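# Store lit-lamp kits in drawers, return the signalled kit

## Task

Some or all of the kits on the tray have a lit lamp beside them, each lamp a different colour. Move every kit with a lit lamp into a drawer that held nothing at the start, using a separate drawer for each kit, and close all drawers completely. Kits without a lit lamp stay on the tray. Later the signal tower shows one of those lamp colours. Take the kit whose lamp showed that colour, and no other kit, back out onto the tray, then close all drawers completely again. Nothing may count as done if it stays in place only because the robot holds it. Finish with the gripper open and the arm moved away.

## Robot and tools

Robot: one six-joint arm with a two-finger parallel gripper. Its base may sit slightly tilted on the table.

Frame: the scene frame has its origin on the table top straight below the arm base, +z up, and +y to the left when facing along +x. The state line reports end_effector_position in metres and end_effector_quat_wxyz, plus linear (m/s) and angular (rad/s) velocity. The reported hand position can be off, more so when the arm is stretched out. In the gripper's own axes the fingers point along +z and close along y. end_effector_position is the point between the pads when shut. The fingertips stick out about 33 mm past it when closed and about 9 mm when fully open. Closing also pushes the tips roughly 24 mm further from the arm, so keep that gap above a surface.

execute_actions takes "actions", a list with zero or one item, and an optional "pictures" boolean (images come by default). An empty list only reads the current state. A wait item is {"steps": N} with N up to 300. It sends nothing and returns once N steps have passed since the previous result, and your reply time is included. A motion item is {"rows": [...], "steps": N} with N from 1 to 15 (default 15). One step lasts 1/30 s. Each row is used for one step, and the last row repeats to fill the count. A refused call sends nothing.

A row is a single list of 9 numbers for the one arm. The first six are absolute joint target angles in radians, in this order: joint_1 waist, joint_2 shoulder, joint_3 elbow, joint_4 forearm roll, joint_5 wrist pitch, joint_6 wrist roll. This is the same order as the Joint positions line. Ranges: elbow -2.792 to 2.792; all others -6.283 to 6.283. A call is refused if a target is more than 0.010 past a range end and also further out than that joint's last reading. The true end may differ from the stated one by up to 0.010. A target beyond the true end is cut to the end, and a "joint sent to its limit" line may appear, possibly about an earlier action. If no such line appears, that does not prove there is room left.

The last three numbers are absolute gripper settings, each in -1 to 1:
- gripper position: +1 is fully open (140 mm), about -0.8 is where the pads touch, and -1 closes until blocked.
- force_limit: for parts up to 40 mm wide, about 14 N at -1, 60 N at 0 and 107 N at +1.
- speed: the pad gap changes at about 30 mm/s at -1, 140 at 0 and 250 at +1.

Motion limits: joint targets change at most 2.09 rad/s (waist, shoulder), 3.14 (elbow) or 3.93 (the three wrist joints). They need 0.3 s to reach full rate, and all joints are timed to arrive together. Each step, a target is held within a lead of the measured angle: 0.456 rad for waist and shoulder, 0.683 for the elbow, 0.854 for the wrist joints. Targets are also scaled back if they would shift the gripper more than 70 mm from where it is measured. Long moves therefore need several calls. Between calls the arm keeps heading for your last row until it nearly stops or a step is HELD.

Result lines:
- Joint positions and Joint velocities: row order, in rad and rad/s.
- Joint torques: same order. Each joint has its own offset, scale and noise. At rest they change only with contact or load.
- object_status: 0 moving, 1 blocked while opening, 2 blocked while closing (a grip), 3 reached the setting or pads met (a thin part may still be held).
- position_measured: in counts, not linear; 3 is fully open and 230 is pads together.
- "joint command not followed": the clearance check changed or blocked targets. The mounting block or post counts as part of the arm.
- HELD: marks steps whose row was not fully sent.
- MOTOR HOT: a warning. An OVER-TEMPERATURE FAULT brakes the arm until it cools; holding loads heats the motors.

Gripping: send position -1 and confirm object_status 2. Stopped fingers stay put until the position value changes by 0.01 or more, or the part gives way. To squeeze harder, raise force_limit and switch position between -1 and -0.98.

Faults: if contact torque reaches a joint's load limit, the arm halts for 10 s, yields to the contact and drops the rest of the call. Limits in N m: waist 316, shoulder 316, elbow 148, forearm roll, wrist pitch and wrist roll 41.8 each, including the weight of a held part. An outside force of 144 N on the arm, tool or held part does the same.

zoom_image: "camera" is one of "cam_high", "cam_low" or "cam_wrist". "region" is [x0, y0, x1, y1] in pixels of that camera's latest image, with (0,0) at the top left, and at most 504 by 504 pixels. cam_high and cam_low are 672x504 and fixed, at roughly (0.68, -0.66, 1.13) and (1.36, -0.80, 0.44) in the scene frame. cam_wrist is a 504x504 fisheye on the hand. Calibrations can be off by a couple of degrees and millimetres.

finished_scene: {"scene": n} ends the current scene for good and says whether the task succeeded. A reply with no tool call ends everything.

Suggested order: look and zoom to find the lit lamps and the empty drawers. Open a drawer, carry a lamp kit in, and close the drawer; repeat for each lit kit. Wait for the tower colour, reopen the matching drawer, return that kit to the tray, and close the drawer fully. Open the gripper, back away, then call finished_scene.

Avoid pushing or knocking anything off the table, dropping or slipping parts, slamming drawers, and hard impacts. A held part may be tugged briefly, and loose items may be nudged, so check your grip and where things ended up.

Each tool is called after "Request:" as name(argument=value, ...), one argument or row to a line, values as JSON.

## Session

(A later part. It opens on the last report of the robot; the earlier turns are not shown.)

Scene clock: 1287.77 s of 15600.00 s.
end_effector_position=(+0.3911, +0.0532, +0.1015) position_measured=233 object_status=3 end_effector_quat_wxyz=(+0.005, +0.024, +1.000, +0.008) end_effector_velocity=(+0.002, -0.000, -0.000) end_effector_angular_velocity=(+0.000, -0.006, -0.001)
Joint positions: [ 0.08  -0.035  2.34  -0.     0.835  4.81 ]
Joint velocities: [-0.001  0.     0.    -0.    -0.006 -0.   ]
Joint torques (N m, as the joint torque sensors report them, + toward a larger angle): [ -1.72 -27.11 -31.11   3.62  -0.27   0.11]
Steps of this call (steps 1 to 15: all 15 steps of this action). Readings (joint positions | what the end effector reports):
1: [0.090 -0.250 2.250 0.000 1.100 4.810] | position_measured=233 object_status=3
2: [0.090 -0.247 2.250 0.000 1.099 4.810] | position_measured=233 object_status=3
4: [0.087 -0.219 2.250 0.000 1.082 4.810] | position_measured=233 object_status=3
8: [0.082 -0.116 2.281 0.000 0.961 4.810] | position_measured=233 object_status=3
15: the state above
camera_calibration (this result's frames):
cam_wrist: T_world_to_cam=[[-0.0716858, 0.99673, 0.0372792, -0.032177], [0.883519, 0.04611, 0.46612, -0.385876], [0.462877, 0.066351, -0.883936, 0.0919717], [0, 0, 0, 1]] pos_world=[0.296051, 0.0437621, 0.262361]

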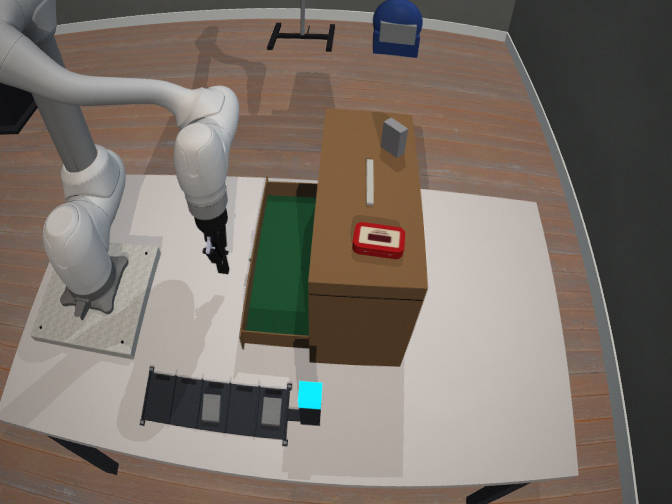

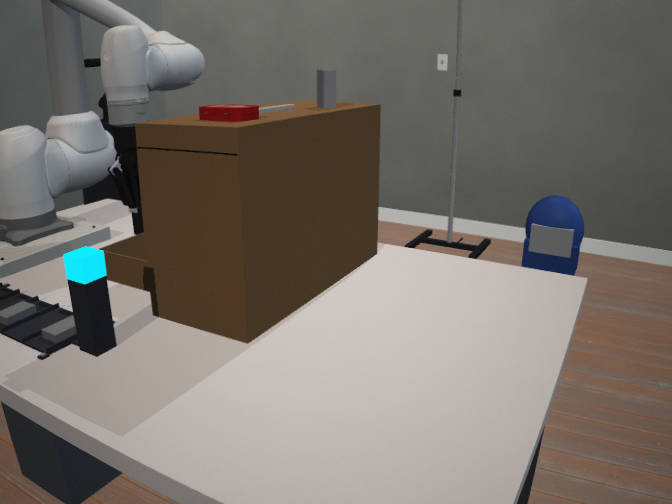

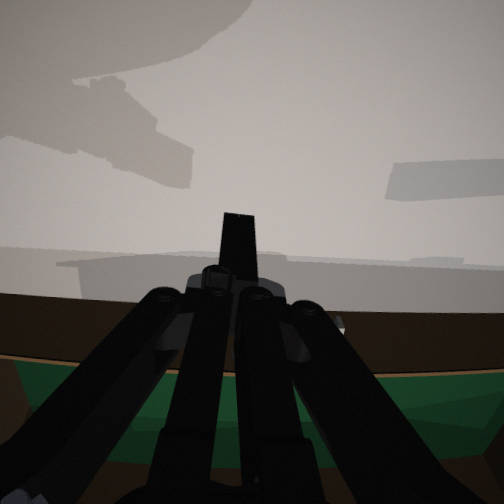

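Request:
execute_actions(
  actions=[
    {"rows":[[0.078,-0.02,2.325,0,0.835,4.81,-1,0.3,0.8],[0.077,-0.005,2.31,0,0.835,4.81,-1,0.3,0.8],[0.076,0.01,2.295,0,0.835,4.81,-1,0.3,0.8],[0.075,0.026,2.28,0,0.835,4.81,-1,0.3,0.8],[0.074,0.041,2.265,0,0.835,4.81,-1,0.3,0.8],[0.073,0.057,2.25,0,0.835,4.81,-1,0.3,0.8],[0.072,0.072,2.233,0,0.837,4.81,-1,0.3,0.8],[0.071,0.087,2.216,0,0.839,4.81,-1,0.3,0.8],[0.07,0.102,2.199,0,0.841,4.81,-1,0.3,0.8],[0.069,0.117,2.182,0,0.843,4.81,-1,0.3,0.8],[0.068,0.139,2.155,0,0.848,4.81,-1,0.3,0.8],[0.067,0.161,2.129,0,0.852,4.81,-1,0.3,0.8],[0.066,0.182,2.1025,0,0.857,4.81,-1,0.3,0.8]],"steps":15},
  ],
  pictures=false,
)

Request:
execute_actions(
  actions=[
    {"steps":10},
  ],
  pictures=false,
)

Request:
execute_actions(
  actions=[
    {"rows":[[0.066,0.168,2.12,0,0.854,4.81,-1,0.3,0.8],[0.066,0.168,2.12,0,0.854,4.81,-1,0.3,0.8],[0.066,0.168,2.12,0,0.854,4.81,-1,0.3,0.8],[0.1,-0.1,2.15,0,1.1,4.0,-0.1,0.3,0.8]],"steps":15},
  ],
  pictures=false,
)

Request:
execute_actions(
  actions=[
    {"rows":[[0.165,-0.45,2.6,0,0.15,1.75,-0.1,0.3,0.0]],"steps":15},
  ],
  pictures=false,
)

Request:
execute_actions(
  actions=[
    {"steps":30},
  ],
  pictures=false,
)

Request:
execute_actions(
  actions=[
    {"rows":[[0.18,-0.28,2.7,0,-0.12,1.76,-0.1,0.3,0.0],[0.18,-0.28,2.7,0,-0.12,1.76,-0.1,0.3,0.0],[0.18,-0.28,2.7,0,-0.12,1.76,-0.1,0.3,0.0],[0.18,-0.28,2.7,0,-0.12,1.76,-0.1,0.3,0.0],[0.18,-0.28,2.7,0,-0.12,1.76,-0.1,0.3,0.0],[0.18,-0.28,2.7,0,-0.12,1.76,-0.1,0.3,0.0],[0.18,-0.02,2.69,0,-0.369,1.758,-0.1,0.3,0.0]],"steps":15},
  ],
  pictures=false,
)

Request:
execute_actions(
  actions=[
    {"steps":15},
  ],
)

Scene clock: 1301.30 s of 15600.00 s.
end_effector_position=(+0.5184, +0.0528, +0.1013) position_measured=233 object_status=3 end_effector_quat_wxyz=(+0.004, +0.030, +1.000, +0.008) end_effector_velocity=(+0.333, -0.002, +0.002) end_effector_angular_velocity=(+0.000, -0.016, -0.026)
Joint positions: [0.067 0.161 2.128 0.    0.852 4.81 ]
Joint velocities: [-0.027  0.468 -0.577 -0.001  0.092 -0.   ]
Joint torques (N m, as the joint torque sensors report them, + toward a larger angle): [  2.28 -59.9  -26.2    2.72  -0.04   0.1 ]
Steps of this call (steps 1 to 15: the robot went on to your last target; steps 16 to 90: nothing new was sent; then 10.03 s passed at rest; steps 91 to 105: all 15 steps of this action). Readings (joint positions | what the end effector reports):
91: [0.080 -0.035 2.340 -0.000 0.835 4.810] | position_measured=233 object_status=3
92: [0.080 -0.032 2.338 -0.000 0.835 4.810] | position_measured=233 object_status=3
94: [0.078 -0.011 2.316 -0.000 0.835 4.810] | position_measured=233 object_status=3
98: [0.074 0.047 2.259 0.000 0.835 4.810] | position_measured=233 object_status=3
105: the state above

Scene clock: 1301.63 s of 15600.00 s.
end_effector_position=(+0.5327, +0.0528, +0.1011) position_measured=233 object_status=3 end_effector_quat_wxyz=(+0.004, +0.031, +0.999, +0.008) end_effector_velocity=(+0.001, +0.000, -0.000) end_effector_angular_velocity=(+0.000, -0.002, -0.000)
Joint positions: [0.066 0.182 2.103 0.    0.857 4.81 ]
Joint velocities: [ 0.     0.001 -0.001 -0.    -0.002  0.001]
Joint torques (N m, as the joint torque sensors report them, + toward a larger angle): [ -1.86 -49.49 -31.44   3.43  -0.02   0.14]
Steps of this call (steps 1 to 10: the robot went on to your last target). Readings (joint positions | what the end effector reports):
1: [0.066 0.174 2.112 0.000 0.855 4.810] | position_measured=233 object_status=3
2: [0.066 0.181 2.104 0.000 0.856 4.810] | position_measured=233 object_status=3
4: [0.066 0.182 2.103 0.000 0.857 4.810] | position_measured=233 object_status=3
8: [0.066 0.182 2.103 0.000 0.857 4.810] | position_measured=233 object_status=3
10: the state above

Scene clock: 1302.13 s of 15600.00 s.
end_effector_position=(+0.4517, +0.0602, +0.1904) position_measured=141 object_status=0 end_effector_quat_wxyz=(+0.002, -0.284, +0.959, +0.007) end_effector_velocity=(-0.251, +0.021, +0.274) end_effector_angular_velocity=(-0.001, -0.031, +2.131)
Joint positions: [ 0.092 -0.035  2.143  0.     1.041  4.198]
Joint velocities: [ 0.088 -0.673  0.068  0.     0.605 -2.043]
Joint torques (N m, as the joint torque sensors report them, + toward a larger angle): [ -3.14 -24.49 -34.16   3.72   0.44   0.38]
Steps of this call (steps 1 to 15: all 15 steps of this action). Readings (joint positions | what the end effector reports):
1: [0.066 0.182 2.103 0.000 0.857 4.810] | position_measured=233 object_status=3
2: [0.066 0.179 2.106 0.000 0.857 4.810] | position_measured=233 object_status=3
4: [0.066 0.169 2.119 0.000 0.855 4.810] | position_measured=233 object_status=0
8: [0.070 0.131 2.126 0.000 0.890 4.705] | position_measured=196 object_status=0
15: the state above

Scene clock: 1302.63 s of 15600.00 s.
end_effector_position=(+0.4398, +0.0893, +0.2179) position_measured=141 object_status=3 end_effector_quat_wxyz=(-0.215, +0.827, -0.422, +0.304) end_effector_velocity=(+0.084, +0.029, +0.115) end_effector_angular_velocity=(-2.343, -1.448, +2.655)
Joint positions: [ 0.159 -0.419  2.547 -0.     0.261  2.639]
Joint velocities: [ 0.042 -0.225  0.39   0.    -1.262 -3.634]
Joint torques (N m, as the joint torque sensors report them, + toward a larger angle): [ -7.33  11.7  -41.79   4.58  -1.33  -0.02]
Steps of this call (steps 1 to 15: all 15 steps of this action). Readings (joint positions | what the end effector reports):
1: [0.094 -0.057 2.145 0.000 1.060 4.133] | position_measured=141 object_status=0
2: [0.097 -0.078 2.149 0.000 1.072 4.069] | position_measured=141 object_status=0
4: [0.106 -0.137 2.178 0.000 1.054 3.908] | position_measured=141 object_status=3
8: [0.133 -0.287 2.319 0.000 0.844 3.497] | position_measured=141 object_status=3
15: the state above

Scene clock: 1303.63 s of 15600.00 s.
end_effector_position=(+0.4360, +0.0915, +0.2204) position_measured=141 object_status=3 end_effector_quat_wxyz=(-0.071, +0.910, -0.023, +0.407) end_effector_velocity=(+0.000, +0.001, +0.000) end_effector_angular_velocity=(+0.000, +0.000, +0.001)
Joint positions: [ 0.165 -0.45   2.6   -0.     0.15   1.75 ]
Joint velocities: [ 0.001  0.    -0.     0.001 -0.    -0.   ]
Joint torques (N m, as the joint torque sensors report them, + toward a larger angle): [ -1.7    6.98 -36.67   3.7   -1.87   0.15]
Steps of this call (steps 1 to 30: the robot went on to your last target). Readings (joint positions | what the end effector reports):
1: [0.160 -0.426 2.559 -0.000 0.226 2.516] | position_measured=141 object_status=3
2: [0.161 -0.431 2.568 -0.000 0.205 2.392] | position_measured=141 object_status=3
4: [0.163 -0.439 2.581 -0.000 0.181 2.159] | position_measured=141 object_status=3
8: [0.165 -0.448 2.597 -0.000 0.154 1.841] | position_measured=141 object_status=3
30: the state above
The arm was judged still, so your last target was given up. Only a new action makes it travel on or press farther. Fingers that are still opening or closing keep moving.

Scene clock: 1304.13 s of 15600.00 s.
end_effector_position=(+0.4762, +0.1059, +0.0964) position_measured=141 object_status=3 end_effector_quat_wxyz=(-0.075, +0.910, -0.020, +0.406) end_effector_velocity=(+0.047, +0.012, -0.147) end_effector_angular_velocity=(-0.006, +0.038, +0.007)
Joint positions: [ 0.18  -0.043  2.689  0.    -0.346  1.758]
Joint velocities: [ 0.006  0.546  0.029  0.    -0.537 -0.   ]
Joint torques (N m, as the joint torque sensors report them, + toward a larger angle): [  5.16 -44.5  -21.85   2.01  -1.51   0.09]
Steps of this call (steps 1 to 15: all 15 steps of this action). Readings (joint positions | what the end effector reports):
1: [0.165 -0.450 2.600 0.000 0.150 1.750] | position_measured=141 object_status=3
2: [0.165 -0.447 2.602 0.000 0.145 1.750] | position_measured=141 object_status=3
4: [0.168 -0.419 2.618 0.000 0.101 1.752] | position_measured=141 object_status=3
8: [0.177 -0.301 2.683 0.000 -0.081 1.758] | position_measured=141 object_status=3
15: the state above

Scene clock: 1304.63 s of 15600.00 s.
end_effector_position=(+0.4782, +0.1065, +0.0903) position_measured=141 object_status=3 end_effector_quat_wxyz=(-0.075, +0.911, -0.020, +0.406) end_effector_velocity=(+0.000, +0.001, +0.000) end_effector_angular_velocity=(-0.000, -0.000, +0.001)
Joint positions: [ 0.18  -0.02   2.69   0.    -0.369  1.758]
Joint velocities: [ 0.001  0.    -0.    -0.    -0.001 -0.   ]
Joint torques (N m, as the joint torque sensors report them, + toward a larger angle): [ -1.72 -19.98 -20.95   2.2   -1.94   0.02]
Steps of this call (steps 1 to 15: the robot went on to your last target). Readings (joint positions | what the end effector reports):
1: [0.180 -0.028 2.690 0.000 -0.360 1.758] | position_measured=141 object_status=3
2: [0.180 -0.022 2.690 0.000 -0.367 1.758] | position_measured=141 object_status=3
4: [0.180 -0.021 2.690 0.000 -0.369 1.758] | position_measured=141 object_status=3
8: [0.180 -0.020 2.690 0.000 -0.369 1.758] | position_measured=141 object_status=3
15: the state above
camera_calibration (this result's frames):
cam_wrist: T_world_to_cam=[[0.0875844, -0.994915, -0.0497292, 0.0650778], [-0.929185, -0.063599, -0.364102, 0.493477], [0.359088, 0.0780973, -0.93003, 0.0907574], [0, 0, 0, 1]] pos_world=[0.420242, 0.0890437, 0.26732]

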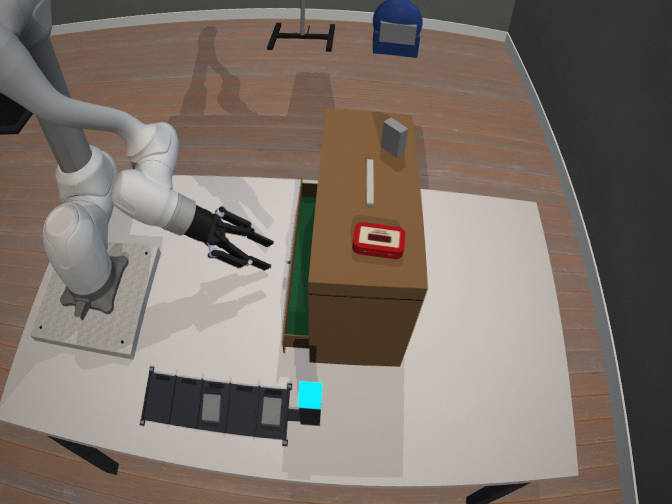

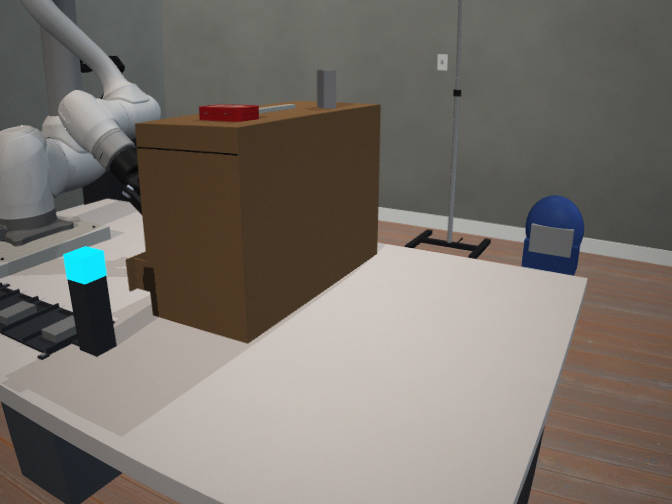

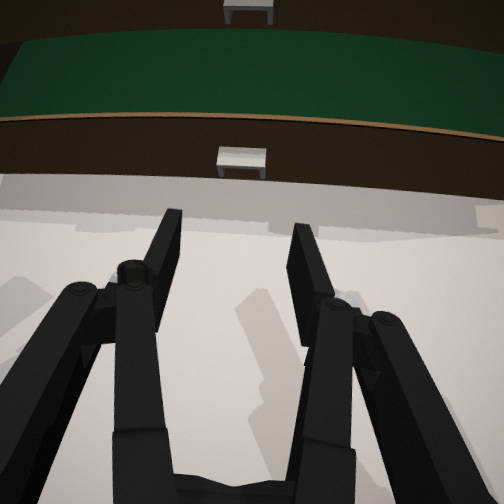

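Now push along reverse path.

Request:
execute_actions(
  actions=[
    {"rows":[[0.179,-0.002,2.672,0,-0.37,1.756,-0.1,0.3,0],[0.177,0.017,2.653,0,-0.37,1.755,-0.1,0.3,0],[0.173,0.038,2.629,0,-0.368,1.752,-0.1,0.3,0],[0.169,0.06,2.605,0,-0.365,1.75,-0.1,0.3,0],[0.167,0.081,2.58,0,-0.362,1.745,-0.1,0.3,0],[0.164,0.103,2.555,0,-0.358,1.74,-0.1,0.3,0],[0.162,0.119,2.534,0,-0.354,1.74,-0.1,0.3,0],[0.159,0.135,2.513,0,-0.349,1.74,-0.1,0.3,0],[0.158,0.142,2.504,0,-0.347,1.74,-0.1,0.3,0],[0.157,0.148,2.496,0,-0.345,1.74,-0.1,0.3,0],[0.157,0.153,2.49,0,-0.343,1.74,-0.1,0.3,0]],"steps":15},
  ],
  pictures=false,
)

Request:
execute_actions(
  actions=[
    {"rows":[[0.156,0.156,2.486,0,-0.342,1.74,-0.1,0.3,0],[0.156,0.159,2.482,0,-0.34,1.74,-0.1,0.3,0],[0.156,0.1615,2.479,0,-0.339,1.74,-0.1,0.3,0]],"steps":12},
  ],
)

Scene clock: 1309.27 s of 15600.00 s.
end_effector_position=(+0.5998, +0.1107, +0.0915) position_measured=141 object_status=3 end_effector_quat_wxyz=(-0.067, +0.911, -0.022, +0.407) end_effector_velocity=(+0.001, -0.001, -0.001) end_effector_angular_velocity=(-0.001, +0.003, -0.001)
Joint positions: [ 0.157  0.153  2.49  -0.    -0.343  1.74 ]
Joint velocities: [-0.001  0.003 -0.002 -0.     0.001 -0.   ]
Joint torques (N m, as the joint torque sensors report them, + toward a larger angle): [ -1.34 -40.71 -21.71   2.06  -1.96   0.12]
Steps of this call (steps 1 to 15: the robot went on to your last target; steps 16 to 90: nothing new was sent; then 1.13 s passed at rest; steps 91 to 105: all 15 steps of this action). Readings (joint positions | what the end effector reports):
91: [0.180 -0.020 2.690 -0.000 -0.369 1.758] | position_measured=141 object_status=3
92: [0.180 -0.017 2.688 -0.000 -0.369 1.758] | position_measured=141 object_status=3
94: [0.178 0.008 2.662 -0.000 -0.370 1.755] | position_measured=141 object_status=3
98: [0.167 0.082 2.578 -0.000 -0.362 1.745] | position_measured=141 object_status=3
105: the state above

Scene clock: 1309.67 s of 15600.00 s.
end_effector_position=(+0.6062, +0.1108, +0.0910) position_measured=141 object_status=3 end_effector_quat_wxyz=(-0.067, +0.911, -0.022, +0.407) end_effector_velocity=(+0.001, +0.000, +0.000) end_effector_angular_velocity=(+0.000, -0.001, -0.000)
Joint positions: [ 0.156  0.161  2.479  0.    -0.339  1.74 ]
Joint velocities: [-0.     0.    -0.001 -0.001 -0.001  0.001]
Joint torques (N m, as the joint torque sensors report them, + toward a larger angle): [ -0.24 -27.87 -31.8    1.69  -2.46  -0.04]
Steps of this call (steps 1 to 12: all 12 steps of this action). Readings (joint positions | what the end effector reports):
1: [0.157 0.153 2.490 -0.000 -0.343 1.740] | position_measured=141 object_status=3
2: [0.157 0.154 2.489 -0.000 -0.343 1.740] | position_measured=141 object_status=3
4: [0.156 0.159 2.482 0.000 -0.340 1.740] | position_measured=141 object_status=3
8: [0.156 0.161 2.479 0.000 -0.339 1.740] | position_measured=141 object_status=3
12: the state above
camera_calibration (this result's frames):
cam_wrist: T_world_to_cam=[[0.075583, -0.996475, -0.0364082, 0.0644994], [-0.929503, -0.0571907, -0.364354, 0.612404], [0.360987, 0.0613805, -0.930549, 0.0458482], [0, 0, 0, 1]] pos_world=[0.547805, 0.0964817, 0.268144]

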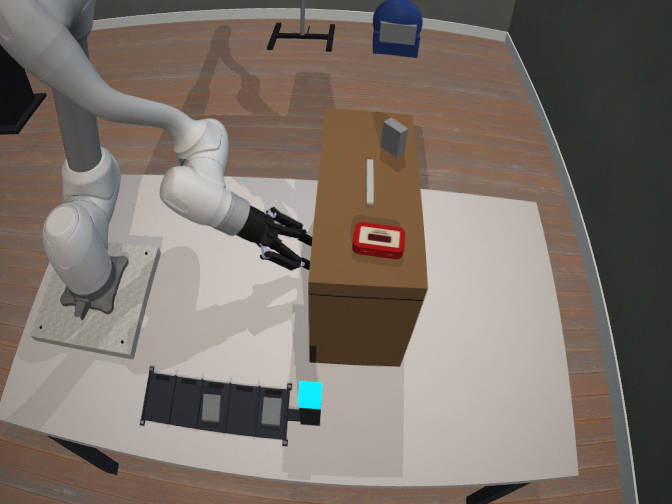

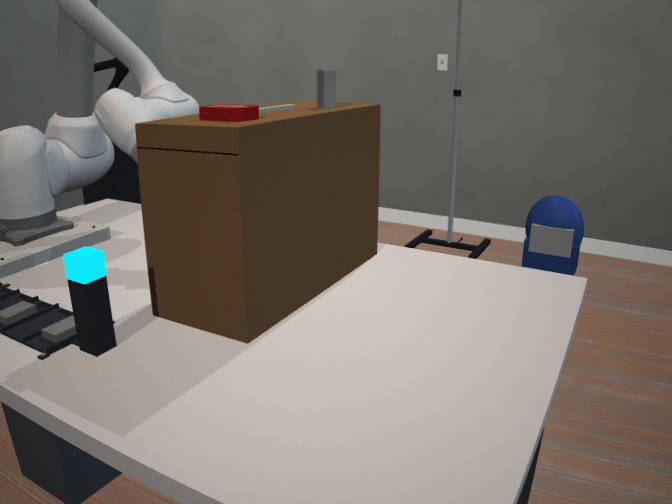

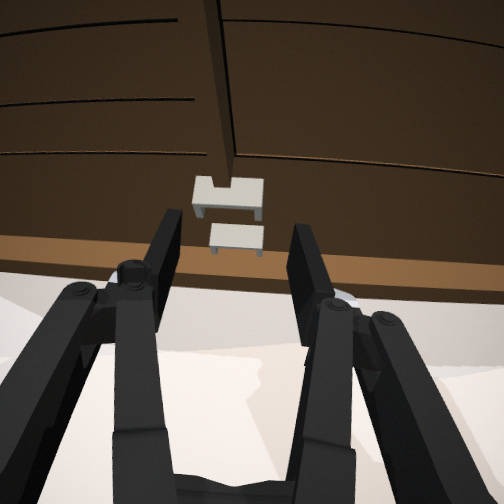

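Contact; shut. Retreat.

Request:
execute_actions(
  actions=[
    {"rows":[[0.159,0.135,2.513,0,-0.349,1.74,-0.1,0.3,0],[0.159,0.135,2.513,0,-0.349,1.74,-0.1,0.3,0],[0.159,0.135,2.513,0,-0.349,1.74,-0.1,0.3,0],[0.169,0.06,2.605,0,-0.365,1.75,-0.1,0.3,0],[0.169,0.06,2.605,0,-0.365,1.75,-0.1,0.3,0],[0.169,0.06,2.605,0,-0.365,1.75,-0.1,0.3,0],[0.18,-0.3,2.6,0,0,1.75,-0.1,0.3,0]],"steps":15},
  ],
  pictures=false,
)

Request:
execute_actions(
  actions=[
    {"steps":20},
  ],
)

Scene clock: 1313.30 s of 15600.00 s.
end_effector_position=(+0.4962, +0.1064, +0.1723) position_measured=141 object_status=3 end_effector_quat_wxyz=(-0.074, +0.906, -0.017, +0.417) end_effector_velocity=(-0.285, -0.024, +0.200) end_effector_angular_velocity=(-0.023, +0.244, +0.033)
Joint positions: [ 0.177 -0.204  2.597 -0.    -0.115  1.748]
Joint velocities: [ 0.041 -1.09   0.034  0.     1.302  0.017]
Joint torques (N m, as the joint torque sensors report them, + toward a larger angle): [ -4.55   2.91 -27.56   2.82  -1.9   -0.11]
Steps of this call (steps 1 to 15: the robot went on to your last target; steps 16 to 90: nothing new was sent; then 0.13 s passed at rest; steps 91 to 105: all 15 steps of this action). Readings (joint positions | what the end effector reports):
91: [0.156 0.161 2.479 0.000 -0.339 1.740] | position_measured=141 object_status=3
92: [0.156 0.159 2.482 0.000 -0.340 1.740] | position_measured=141 object_status=3
94: [0.158 0.140 2.507 -0.000 -0.347 1.740] | position_measured=141 object_status=3
98: [0.167 0.070 2.586 -0.000 -0.358 1.746] | position_measured=141 object_status=3
105: the state above

Scene clock: 1313.97 s of 15600.00 s.
end_effector_position=(+0.4698, +0.1038, +0.1884) position_measured=141 object_status=3 end_effector_quat_wxyz=(-0.074, +0.911, -0.016, +0.406) end_effector_velocity=(+0.000, +0.000, +0.001) end_effector_angular_velocity=(+0.000, -0.002, +0.000)
Joint positions: [ 0.18 -0.3   2.6  -0.    0.    1.75]
Joint velocities: [ 0.    -0.001  0.    -0.    -0.002  0.   ]
Joint torques (N m, as the joint torque sensors report them, + toward a larger angle): [ -0.96  -3.65 -32.69   3.37  -1.9    0.02]
Steps of this call (steps 1 to 20: the robot went on to your last target). Readings (joint positions | what the end effector reports):
1: [0.178 -0.238 2.598 -0.000 -0.075 1.749] | position_measured=141 object_status=3
2: [0.179 -0.264 2.599 -0.000 -0.043 1.749] | position_measured=141 object_status=3
4: [0.180 -0.295 2.600 -0.000 -0.006 1.750] | position_measured=141 object_status=3
8: [0.180 -0.300 2.600 -0.000 -0.000 1.750] | position_measured=141 object_status=3
20: the state above
camera_calibration (this result's frames):
cam_wrist: T_world_to_cam=[[0.0929666, -0.994708, -0.0437463, 0.0644006], [-0.928114, -0.070667, -0.365529, 0.521747], [0.360503, 0.0745835, -0.929771, 0.184878], [0, 0, 0, 1]] pos_world=[0.411604, 0.0871412, 0.365425]

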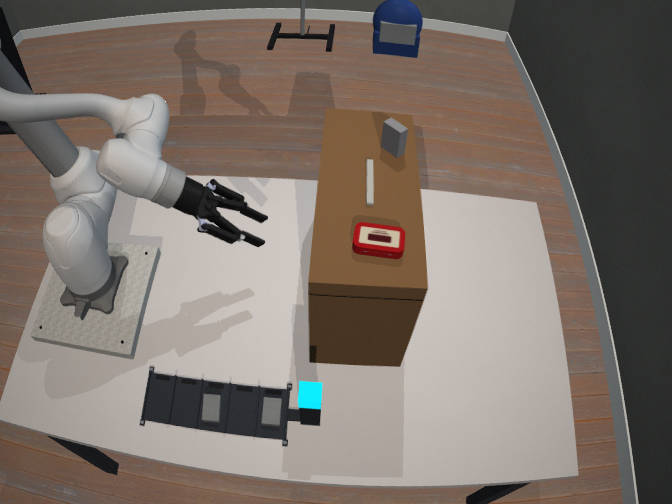

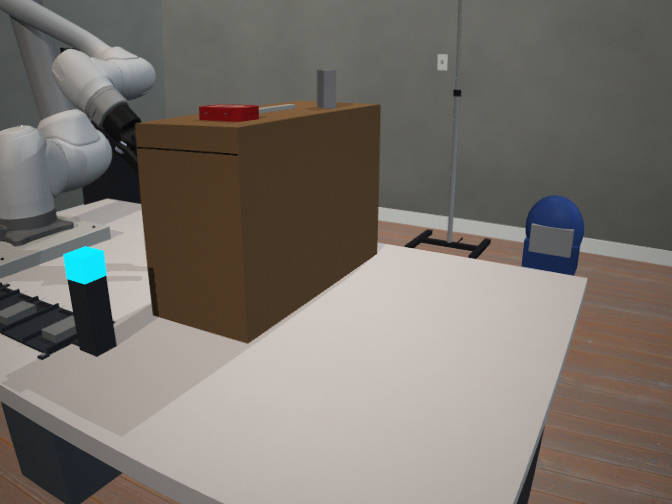

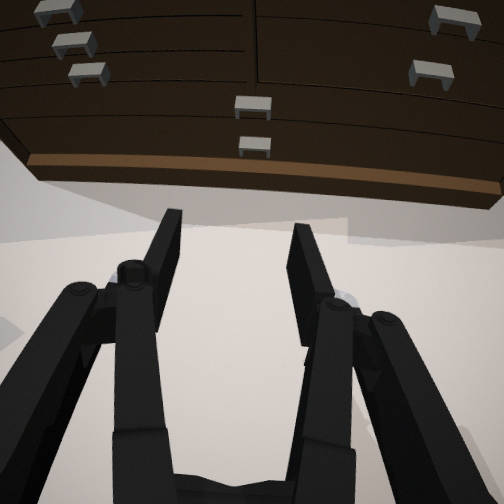

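Request:
finished_scene(
  scene=1,
)

The scene is finished: the task was done.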